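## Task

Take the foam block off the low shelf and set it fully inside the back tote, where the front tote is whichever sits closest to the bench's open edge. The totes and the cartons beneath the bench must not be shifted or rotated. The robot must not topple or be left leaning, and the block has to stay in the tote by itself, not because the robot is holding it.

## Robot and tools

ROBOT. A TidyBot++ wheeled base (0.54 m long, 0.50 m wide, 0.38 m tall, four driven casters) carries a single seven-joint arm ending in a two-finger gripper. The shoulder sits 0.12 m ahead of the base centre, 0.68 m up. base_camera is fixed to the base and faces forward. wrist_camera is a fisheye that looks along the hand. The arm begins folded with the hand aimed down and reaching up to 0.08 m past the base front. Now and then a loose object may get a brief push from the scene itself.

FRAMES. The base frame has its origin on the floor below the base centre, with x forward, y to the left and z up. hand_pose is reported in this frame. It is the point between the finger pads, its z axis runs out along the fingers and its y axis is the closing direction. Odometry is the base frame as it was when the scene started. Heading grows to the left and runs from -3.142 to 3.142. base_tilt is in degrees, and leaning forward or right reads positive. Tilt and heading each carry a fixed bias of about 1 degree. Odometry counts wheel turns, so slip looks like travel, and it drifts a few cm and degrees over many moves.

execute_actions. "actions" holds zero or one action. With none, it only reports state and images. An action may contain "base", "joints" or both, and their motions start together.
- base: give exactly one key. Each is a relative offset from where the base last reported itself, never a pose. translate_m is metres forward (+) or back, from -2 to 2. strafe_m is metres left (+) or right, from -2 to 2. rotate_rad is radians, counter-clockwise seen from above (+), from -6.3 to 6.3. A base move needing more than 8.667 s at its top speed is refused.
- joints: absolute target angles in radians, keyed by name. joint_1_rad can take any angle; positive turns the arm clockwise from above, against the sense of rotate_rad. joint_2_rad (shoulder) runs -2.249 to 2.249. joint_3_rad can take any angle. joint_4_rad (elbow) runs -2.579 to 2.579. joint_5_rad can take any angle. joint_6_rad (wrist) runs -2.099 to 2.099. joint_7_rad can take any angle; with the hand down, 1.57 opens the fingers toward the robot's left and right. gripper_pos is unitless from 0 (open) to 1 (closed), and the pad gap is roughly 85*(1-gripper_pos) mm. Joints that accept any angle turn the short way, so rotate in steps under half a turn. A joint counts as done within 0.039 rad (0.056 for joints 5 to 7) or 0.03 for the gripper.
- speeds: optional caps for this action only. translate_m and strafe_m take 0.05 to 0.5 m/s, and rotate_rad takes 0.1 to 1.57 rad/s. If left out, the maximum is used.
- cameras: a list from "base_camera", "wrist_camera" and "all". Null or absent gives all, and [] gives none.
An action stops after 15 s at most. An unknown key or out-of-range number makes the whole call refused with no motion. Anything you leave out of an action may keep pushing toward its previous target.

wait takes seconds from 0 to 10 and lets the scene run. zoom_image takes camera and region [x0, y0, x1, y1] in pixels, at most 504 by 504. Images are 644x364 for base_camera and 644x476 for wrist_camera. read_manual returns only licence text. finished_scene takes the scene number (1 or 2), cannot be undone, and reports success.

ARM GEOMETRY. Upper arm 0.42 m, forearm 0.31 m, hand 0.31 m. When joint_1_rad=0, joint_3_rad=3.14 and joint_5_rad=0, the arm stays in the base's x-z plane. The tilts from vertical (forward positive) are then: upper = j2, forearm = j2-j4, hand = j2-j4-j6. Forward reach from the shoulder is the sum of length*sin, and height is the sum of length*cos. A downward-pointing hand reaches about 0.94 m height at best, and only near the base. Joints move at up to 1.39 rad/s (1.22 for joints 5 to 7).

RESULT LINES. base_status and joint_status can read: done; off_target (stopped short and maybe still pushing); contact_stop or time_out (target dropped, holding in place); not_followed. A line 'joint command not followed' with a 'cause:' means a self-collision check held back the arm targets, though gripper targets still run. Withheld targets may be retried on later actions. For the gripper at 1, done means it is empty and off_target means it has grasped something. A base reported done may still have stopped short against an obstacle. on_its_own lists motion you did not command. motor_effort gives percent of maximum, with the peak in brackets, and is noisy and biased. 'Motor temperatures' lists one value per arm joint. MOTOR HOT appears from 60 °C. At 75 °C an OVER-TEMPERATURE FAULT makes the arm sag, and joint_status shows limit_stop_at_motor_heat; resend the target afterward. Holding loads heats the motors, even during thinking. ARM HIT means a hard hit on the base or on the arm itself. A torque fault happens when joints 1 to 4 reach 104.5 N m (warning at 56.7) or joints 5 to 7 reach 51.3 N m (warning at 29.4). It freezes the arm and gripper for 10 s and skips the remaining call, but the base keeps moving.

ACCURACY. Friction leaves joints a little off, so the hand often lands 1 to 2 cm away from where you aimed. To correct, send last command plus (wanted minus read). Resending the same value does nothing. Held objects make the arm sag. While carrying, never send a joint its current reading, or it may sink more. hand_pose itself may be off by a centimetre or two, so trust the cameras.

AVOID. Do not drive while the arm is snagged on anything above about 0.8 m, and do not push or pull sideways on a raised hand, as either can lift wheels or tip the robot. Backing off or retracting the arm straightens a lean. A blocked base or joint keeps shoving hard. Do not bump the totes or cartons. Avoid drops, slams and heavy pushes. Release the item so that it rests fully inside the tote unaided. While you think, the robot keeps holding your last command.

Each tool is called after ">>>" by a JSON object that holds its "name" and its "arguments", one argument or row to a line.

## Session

>>> {"name": "execute_actions", "arguments": {
  "actions": [
    {"joints":{"joint_2_rad":-0.3,"joint_4_rad":-1.5,"joint_6_rad":-0.8}}
  ]
}}

Scene clock: 2.33 s.
Motor temperatures (°C, as the motors report them): [30 30 30 35 32 35 37]
base_odometry: x=+0.000 y=+0.000 heading=+0.000 (m, m, rad; odometry frame)
base_tilt: forward=+0.0 right=-0.2 (deg)
base_status: not commanded
joint_positions: joint_1_rad=-0.035 joint_2_rad=-0.301 joint_3_rad=+3.138 joint_4_rad=-1.515 joint_5_rad=-0.042 joint_6_rad=-0.823 joint_7_rad=+1.614 gripper_pos=+0.000
joint_status: all done
motor_effort: joint_1_rad=-1(1) joint_2_rad=-10(11) joint_3_rad=+1(1) joint_4_rad=+18(19) joint_5_rad=+1(0) joint_6_rad=+8(8) joint_7_rad=-1(1) (%)
hand_pose: x=+0.5661 y=+0.0285 z=+1.0535 quat_wxyz=(-0.019, +0.851, +0.031, +0.524) (m; base frame)
pictures: base_camera, wrist_camera
Images, in order (width x height): base_camera 644x364, wrist_camera 644x476.

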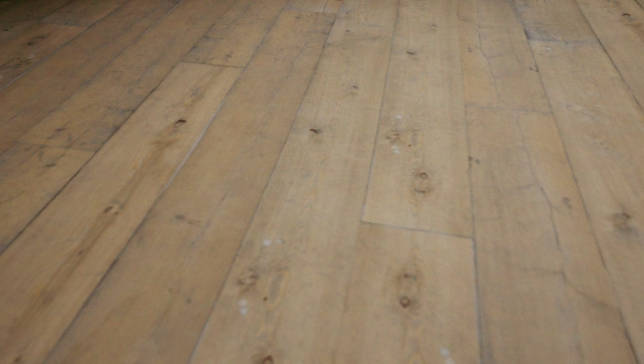

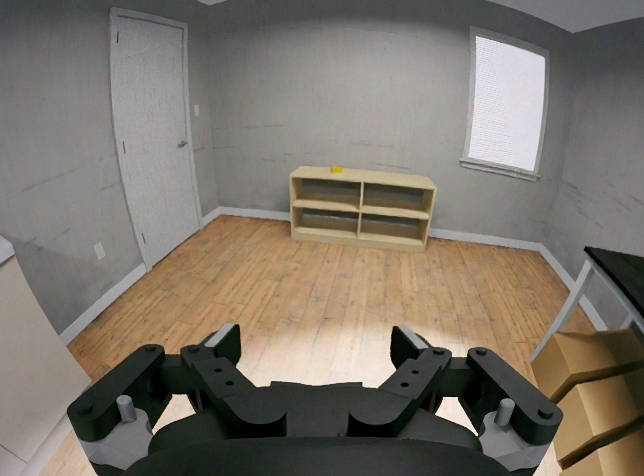

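>>> {"name": "execute_actions", "arguments": {
  "actions": [
    {"base":{"translate_m":2.0},"joints":{"joint_1_rad":0,"joint_2_rad":0.2,"joint_4_rad":-1.4,"joint_6_rad":-1.3,"joint_7_rad":1.56}}
  ]
}}

Scene clock: 7.87 s.
Motor temperatures (°C, as the motors report them): [30 30 30 35 32 35 37]
base_odometry: x=+2.000 y=-0.003 heading=-0.001 (m, m, rad; odometry frame)
base_tilt: forward=-0.1 right=-0.2 (deg)
base_status: done
joint_positions: joint_1_rad=-0.011 joint_2_rad=+0.204 joint_3_rad=+3.138 joint_4_rad=-1.416 joint_5_rad=-0.042 joint_6_rad=-1.277 joint_7_rad=+1.590 gripper_pos=+0.000
joint_status: all done
motor_effort: joint_1_rad=-1(0) joint_2_rad=-25(28) joint_3_rad=+0(1) joint_4_rad=+16(19) joint_5_rad=+0(1) joint_6_rad=+2(8) joint_7_rad=-1(1) (%)
hand_pose: x=+0.5932 y=+0.0207 z=+0.7767 quat_wxyz=(-0.021, +0.992, +0.013, +0.122) (m; base frame)
pictures: base_camera, wrist_camera
Images, in order (width x height): base_camera 644x364, wrist_camera 644x476.

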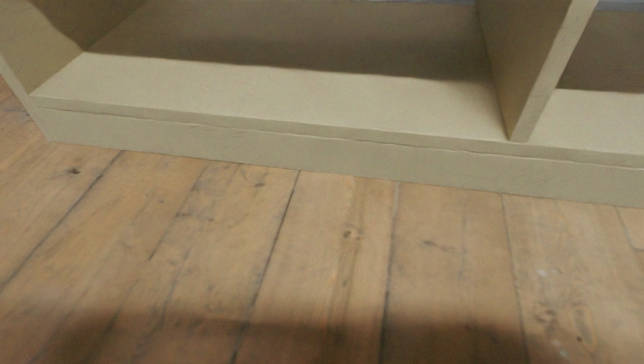

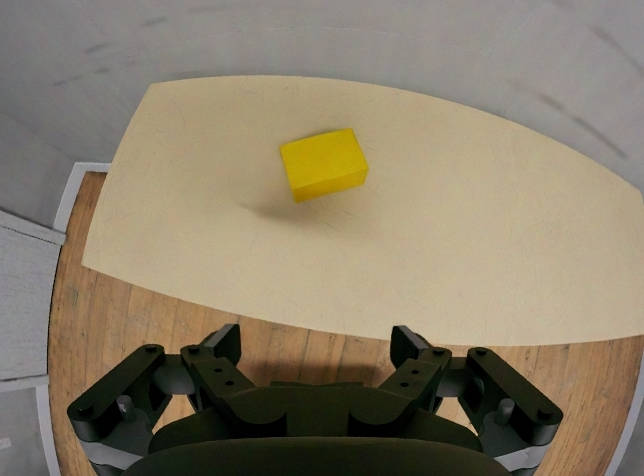

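>>> {"name": "execute_actions", "arguments": {
  "actions": [
    {"base":{"translate_m":0.22},"joints":{"joint_1_rad":0.03,"joint_2_rad":0.335,"joint_4_rad":-1.49,"joint_6_rad":-1.34,"joint_7_rad":0.27}}
  ],
  "cameras": ["wrist_camera"]
}}

Scene clock: 9.80 s.
Motor temperatures (°C, as the motors report them): [30 30 30 35 32 35 37]
base_odometry: x=+2.220 y=-0.004 heading=-0.002 (m, m, rad; odometry frame)
base_tilt: forward=+0.0 right=-0.2 (deg)
base_status: done
joint_positions: joint_1_rad=+0.019 joint_2_rad=+0.337 joint_3_rad=+3.138 joint_4_rad=-1.472 joint_5_rad=-0.042 joint_6_rad=-1.315 joint_7_rad=+0.279 gripper_pos=+0.000
joint_status: all done
motor_effort: joint_1_rad=-1(2) joint_2_rad=-29(32) joint_3_rad=+0(1) joint_4_rad=+14(17) joint_5_rad=+0(0) joint_6_rad=+0(4) joint_7_rad=-1(1) (%)
hand_pose: x=+0.5694 y=+0.0067 z=+0.6939 quat_wxyz=(-0.022, +0.791, -0.612, -0.005) (m; base frame)
pictures: wrist_camera
Images, in order (width x height): wrist_camera 644x476.

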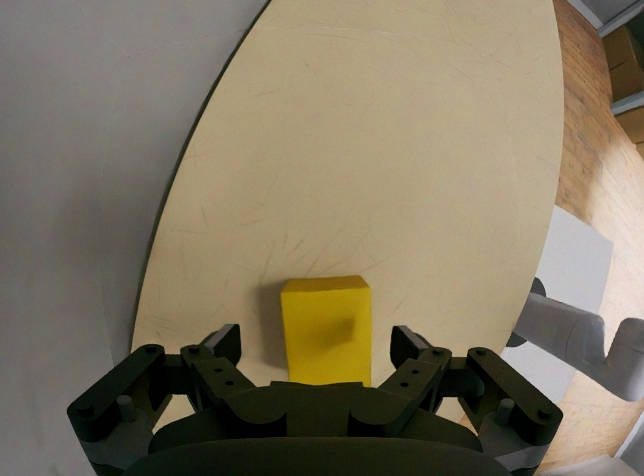

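>>> {"name": "execute_actions", "arguments": {
  "actions": [
    {"joints":{"joint_1_rad":-0.02,"joint_2_rad":0.385,"joint_4_rad":-1.64,"joint_6_rad":-1.11}}
  ],
  "cameras": ["wrist_camera"]
}}

>>> {"name": "execute_actions", "arguments": {
  "actions": [
    {"joints":{"gripper_pos":1}}
  ],
  "cameras": []
}}

Scene clock: 11.07 s.
Motor temperatures (°C, as the motors report them): [30 30 30 35 32 35 37]
base_odometry: x=+2.220 y=-0.004 heading=-0.002 (m, m, rad; odometry frame)
base_tilt: forward=+0.0 right=-0.2 (deg)
base_status: not commanded
joint_positions: joint_1_rad=-0.013 joint_2_rad=+0.382 joint_3_rad=+3.138 joint_4_rad=-1.626 joint_5_rad=-0.042 joint_6_rad=-1.131 joint_7_rad=+0.279 gripper_pos=+0.000
joint_status: all done
motor_effort: joint_1_rad=-1(1) joint_2_rad=-28(30) joint_3_rad=+0(1) joint_4_rad=+13(15) joint_5_rad=+0(0) joint_6_rad=+1(1) joint_7_rad=-1(1) (%)
hand_pose: x=+0.5613 y=+0.0201 z=+0.6284 quat_wxyz=(-0.016, +0.798, -0.602, -0.011) (m; base frame)
pictures: wrist_camera
Images, in order (width x height): wrist_camera 644x476.

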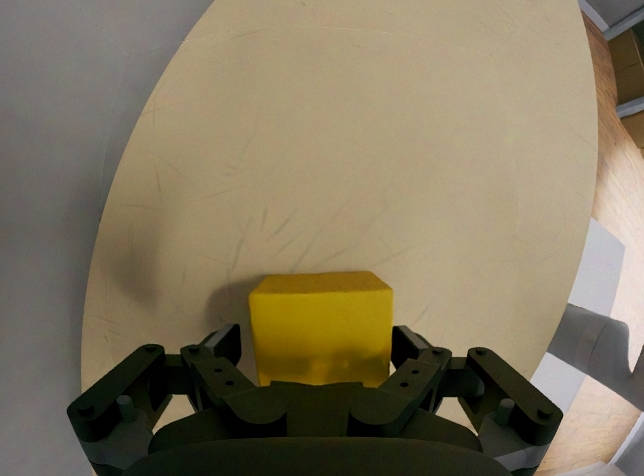

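Scene clock: 12.17 s.
Motor temperatures (°C, as the motors report them): [30 30 30 35 32 35 37]
base_odometry: x=+2.220 y=-0.004 heading=-0.002 (m, m, rad; odometry frame)
base_tilt: forward=-0.1 right=-0.2 (deg)
base_status: not commanded
joint_positions: joint_1_rad=-0.013 joint_2_rad=+0.378 joint_3_rad=+3.138 joint_4_rad=-1.627 joint_5_rad=-0.042 joint_6_rad=-1.131 joint_7_rad=+0.279 gripper_pos=+0.375
joint_status: gripper_pos off_target (ended at +0.375, target +1.000)
motor_effort: joint_1_rad=-1(1) joint_2_rad=-26(30) joint_3_rad=+0(0) joint_4_rad=+11(14) joint_5_rad=+1(0) joint_6_rad=+0(3) joint_7_rad=-1(1) (%)
hand_pose: x=+0.5610 y=+0.0201 z=+0.6295 quat_wxyz=(-0.017, +0.798, -0.602, -0.010) (m; base frame)
pictures: none
No camera images: the call's "cameras" was empty. Leave "cameras" out to get every camera's image.

>>> {"name": "execute_actions", "arguments": {
  "actions": [
    {"base":{"translate_m":-1.3},"joints":{"joint_2_rad":-0.3,"joint_4_rad":-1.5,"joint_6_rad":-0.9,"joint_7_rad":1.59}}
  ],
  "cameras": []
}}

>>> {"name": "execute_actions", "arguments": {
  "actions": [
    {"base":{"rotate_rad":-1.78}}
  ]
}}

Scene clock: 16.37 s.
Motor temperatures (°C, as the motors report them): [30 30 30 35 32 35 37]
base_odometry: x=+0.920 y=+0.001 heading=-0.003 (m, m, rad; odometry frame)
base_tilt: forward=-0.1 right=-0.2 (deg)
base_status: done
joint_positions: joint_1_rad=-0.015 joint_2_rad=-0.303 joint_3_rad=+3.138 joint_4_rad=-1.516 joint_5_rad=-0.042 joint_6_rad=-0.924 joint_7_rad=+1.565 gripper_pos=+0.375
joint_status: all done
motor_effort: joint_1_rad=-1(2) joint_2_rad=-10(32) joint_3_rad=+0(3) joint_4_rad=+18(19) joint_5_rad=+0(1) joint_6_rad=+9(9) joint_7_rad=-1(1) (%)
hand_pose: x=+0.5502 y=+0.0198 z=+1.0265 quat_wxyz=(-0.026, +0.876, +0.003, +0.481) (m; base frame)
pictures: none
No camera images: the call's "cameras" was empty. Leave "cameras" out to get every camera's image.

Scene clock: 18.83 s.
Motor temperatures (°C, as the motors report them): [30 30 30 35 32 35 37]
base_odometry: x=+0.920 y=+0.001 heading=-1.783 (m, m, rad; odometry frame)
base_tilt: forward=+0.0 right=-0.1 (deg)
base_status: done
joint_positions: joint_1_rad=-0.016 joint_2_rad=-0.300 joint_3_rad=+3.138 joint_4_rad=-1.516 joint_5_rad=-0.042 joint_6_rad=-0.924 joint_7_rad=+1.565 gripper_pos=+0.375
joint_status: not commanded
motor_effort: joint_1_rad=-1(1) joint_2_rad=-10(13) joint_3_rad=+1(3) joint_4_rad=+18(19) joint_5_rad=+0(0) joint_6_rad=+8(8) joint_7_rad=-1(1) (%)
hand_pose: x=+0.5512 y=+0.0204 z=+1.0253 quat_wxyz=(-0.026, +0.877, +0.003, +0.480) (m; base frame)
pictures: base_camera, wrist_camera
Images, in order (width x height): base_camera 644x364, wrist_camera 644x476.

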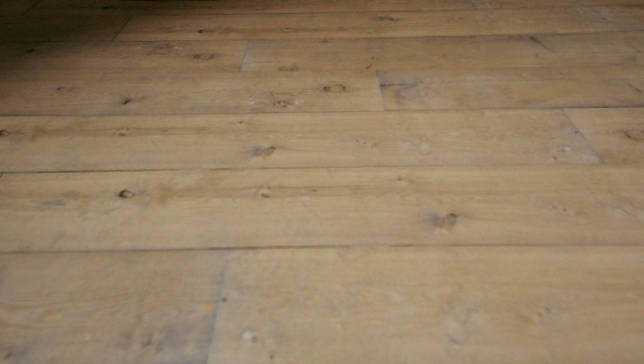

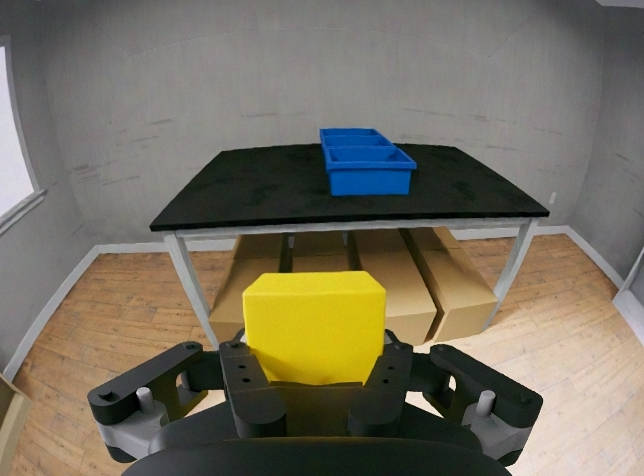

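>>> {"name": "execute_actions", "arguments": {
  "actions": [
    {"base":{"strafe_m":-0.2}}
  ],
  "cameras": []
}}

>>> {"name": "execute_actions", "arguments": {
  "actions": [
    {"base":{"translate_m":0.7},"joints":{"joint_2_rad":0.35,"joint_4_rad":-0.8,"joint_6_rad":-1.1}}
  ]
}}

Scene clock: 22.43 s.
Motor temperatures (°C, as the motors report them): [30 30 30 35 32 35 37]
base_odometry: x=+0.724 y=+0.043 heading=-1.784 (m, m, rad; odometry frame)
base_tilt: forward=+0.0 right=-0.2 (deg)
base_status: done
joint_positions: joint_1_rad=-0.016 joint_2_rad=-0.300 joint_3_rad=+3.139 joint_4_rad=-1.516 joint_5_rad=-0.042 joint_6_rad=-0.924 joint_7_rad=+1.565 gripper_pos=+0.375
joint_status: not commanded
motor_effort: joint_1_rad=-1(2) joint_2_rad=-10(11) joint_3_rad=+0(3) joint_4_rad=+19(19) joint_5_rad=+0(1) joint_6_rad=+7(7) joint_7_rad=-1(1) (%)
hand_pose: x=+0.5512 y=+0.0198 z=+1.0253 quat_wxyz=(-0.026, +0.877, +0.002, +0.480) (m; base frame)
pictures: none
No camera images: the call's "cameras" was empty. Leave "cameras" out to get every camera's image.

Scene clock: 25.33 s.
Motor temperatures (°C, as the motors report them): [30 30 30 35 32 35 37]
base_odometry: x=+0.576 y=-0.641 heading=-1.784 (m, m, rad; odometry frame)
base_tilt: forward=+0.0 right=-0.2 (deg)
base_status: done
joint_positions: joint_1_rad=-0.016 joint_2_rad=+0.362 joint_3_rad=+3.139 joint_4_rad=-0.821 joint_5_rad=-0.042 joint_6_rad=-1.077 joint_7_rad=+1.565 gripper_pos=+0.375
joint_status: all done
motor_effort: joint_1_rad=-1(1) joint_2_rad=-33(37) joint_3_rad=+0(2) joint_4_rad=+18(19) joint_5_rad=+0(0) joint_6_rad=+7(8) joint_7_rad=-1(1) (%)
hand_pose: x=+0.7989 y=+0.0250 z=+0.9964 quat_wxyz=(-0.026, +0.904, +0.004, +0.426) (m; base frame)
pictures: base_camera, wrist_camera
Images, in order (width x height): base_camera 644x364, wrist_camera 644x476.

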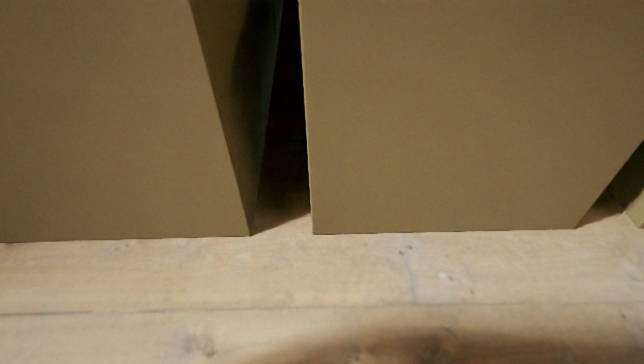

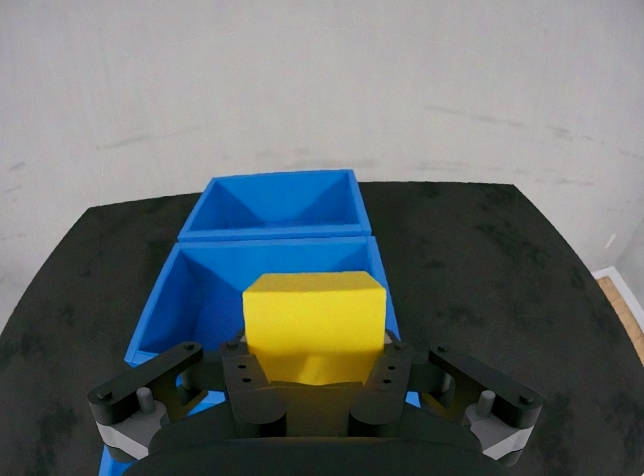

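>>> {"name": "execute_actions", "arguments": {
  "actions": [
    {"base":{"translate_m":0.19},"joints":{"joint_1_rad":-0.095,"joint_2_rad":0.69,"joint_4_rad":-0.43,"joint_6_rad":-0.93}}
  ]
}}

Scene clock: 27.57 s.
Motor temperatures (°C, as the motors report them): [30 30 30 35 32 36 37]
base_odometry: x=+0.535 y=-0.827 heading=-1.784 (m, m, rad; odometry frame)
base_tilt: forward=+0.0 right=-0.2 (deg)
base_status: done
joint_positions: joint_1_rad=-0.086 joint_2_rad=+0.695 joint_3_rad=+3.139 joint_4_rad=-0.448 joint_5_rad=-0.042 joint_6_rad=-0.956 joint_7_rad=+1.565 gripper_pos=+0.375
joint_status: all done
motor_effort: joint_1_rad=-1(2) joint_2_rad=-44(50) joint_3_rad=-1(1) joint_4_rad=+18(20) joint_5_rad=+0(1) joint_6_rad=+8(7) joint_7_rad=-1(1) (%)
hand_pose: x=+0.9390 y=+0.0837 z=+0.9785 quat_wxyz=(-0.045, +0.866, +0.033, +0.496) (m; base frame)
pictures: base_camera, wrist_camera
Images, in order (width x height): base_camera 644x364, wrist_camera 644x476.

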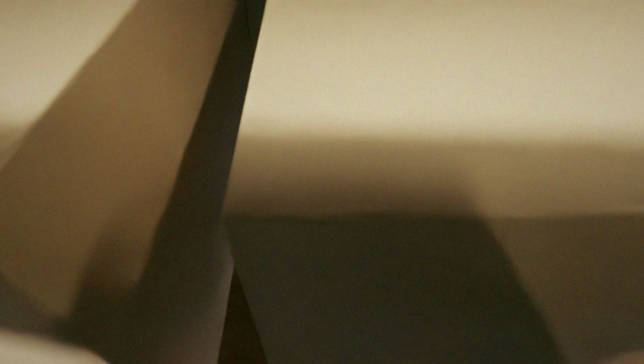

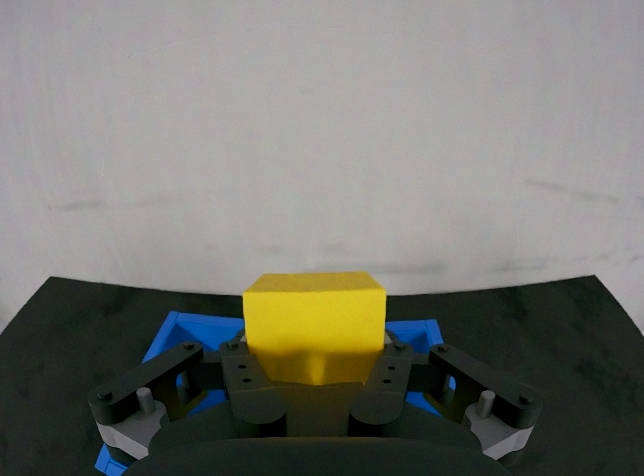

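>>> {"name": "execute_actions", "arguments": {
  "actions": [
    {"joints":{"joint_2_rad":0.775,"joint_4_rad":-0.53,"joint_6_rad":-1.02}}
  ],
  "cameras": ["wrist_camera"]
}}

Scene clock: 29.13 s.
Motor temperatures (°C, as the motors report them): [30 30 30 35 32 36 37]
base_odometry: x=+0.535 y=-0.827 heading=-1.784 (m, m, rad; odometry frame)
base_tilt: forward=+0.1 right=-0.2 (deg)
base_status: not commanded
joint_positions: joint_1_rad=-0.086 joint_2_rad=+0.783 joint_3_rad=+3.139 joint_4_rad=-0.524 joint_5_rad=-0.042 joint_6_rad=-1.003 joint_7_rad=+1.565 gripper_pos=+0.375
joint_status: all done
motor_effort: joint_1_rad=-1(0) joint_2_rad=-46(50) joint_3_rad=+0(0) joint_4_rad=+19(20) joint_5_rad=+0(0) joint_6_rad=+8(7) joint_7_rad=-1(0) (%)
hand_pose: x=+0.9452 y=+0.0846 z=+0.8526 quat_wxyz=(-0.040, +0.914, +0.034, +0.403) (m; base frame)
pictures: wrist_camera
Images, in order (width x height): wrist_camera 644x476.

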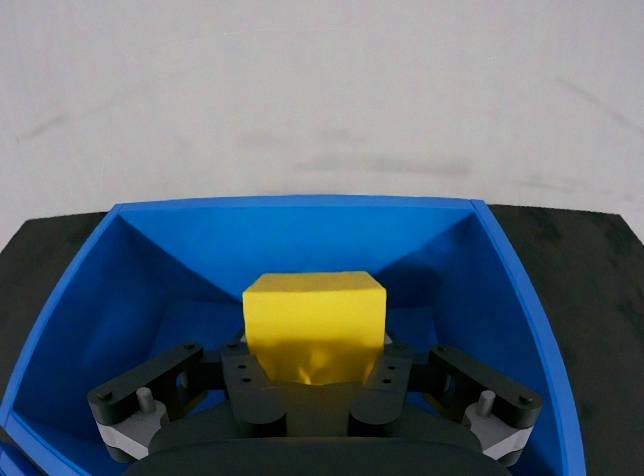

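>>> {"name": "execute_actions", "arguments": {
  "actions": [
    {"joints":{"gripper_pos":0.1}}
  ],
  "cameras": []
}}

>>> {"name": "execute_actions", "arguments": {
  "actions": [
    {"joints":{"joint_2_rad":0.55,"joint_6_rad":-1.2}}
  ],
  "cameras": ["wrist_camera"]
}}

Scene clock: 30.30 s.
Motor temperatures (°C, as the motors report them): [30 31 30 35 32 36 37]
base_odometry: x=+0.535 y=-0.827 heading=-1.784 (m, m, rad; odometry frame)
base_tilt: forward=+0.0 right=-0.2 (deg)
base_status: not commanded
joint_positions: joint_1_rad=-0.086 joint_2_rad=+0.783 joint_3_rad=+3.139 joint_4_rad=-0.524 joint_5_rad=-0.042 joint_6_rad=-1.003 joint_7_rad=+1.565 gripper_pos=+0.100
joint_status: all done
motor_effort: joint_1_rad=+0(1) joint_2_rad=-45(46) joint_3_rad=+0(0) joint_4_rad=+18(19) joint_5_rad=+0(0) joint_6_rad=+7(8) joint_7_rad=-1(1) (%)
hand_pose: x=+0.9452 y=+0.0846 z=+0.8526 quat_wxyz=(-0.040, +0.914, +0.034, +0.403) (m; base frame)
pictures: none
No camera images: the call's "cameras" was empty. Leave "cameras" out to get every camera's image.

Scene clock: 31.97 s.
Motor temperatures (°C, as the motors report them): [30 31 30 35 32 36 37]
base_odometry: x=+0.535 y=-0.827 heading=-1.784 (m, m, rad; odometry frame)
base_tilt: forward=+0.0 right=-0.2 (deg)
base_status: not commanded
joint_positions: joint_1_rad=-0.086 joint_2_rad=+0.547 joint_3_rad=+3.139 joint_4_rad=-0.524 joint_5_rad=-0.042 joint_6_rad=-1.175 joint_7_rad=+1.565 gripper_pos=+0.100
joint_status: all done
motor_effort: joint_1_rad=-1(1) joint_2_rad=-37(49) joint_3_rad=+0(0) joint_4_rad=+17(19) joint_5_rad=+0(0) joint_6_rad=+8(7) joint_7_rad=-1(1) (%)
hand_pose: x=+0.8525 y=+0.0776 z=+0.9979 quat_wxyz=(-0.042, +0.900, +0.038, +0.432) (m; base frame)
pictures: wrist_camera
Images, in order (width x height): wrist_camera 644x476.

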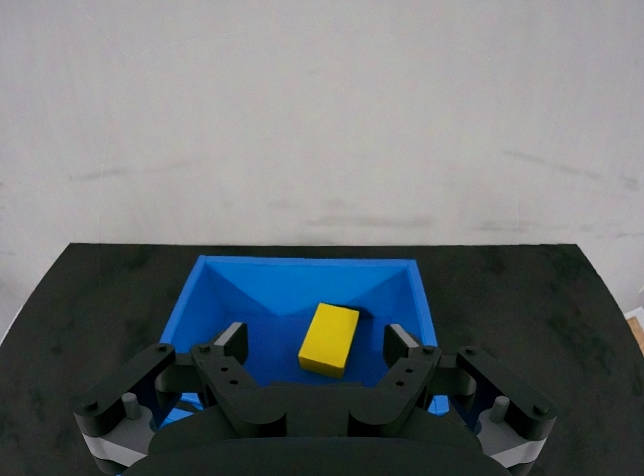

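>>> {"name": "finished_scene", "arguments": {
  "scene": 2
}}

The scene is finished: the task was done.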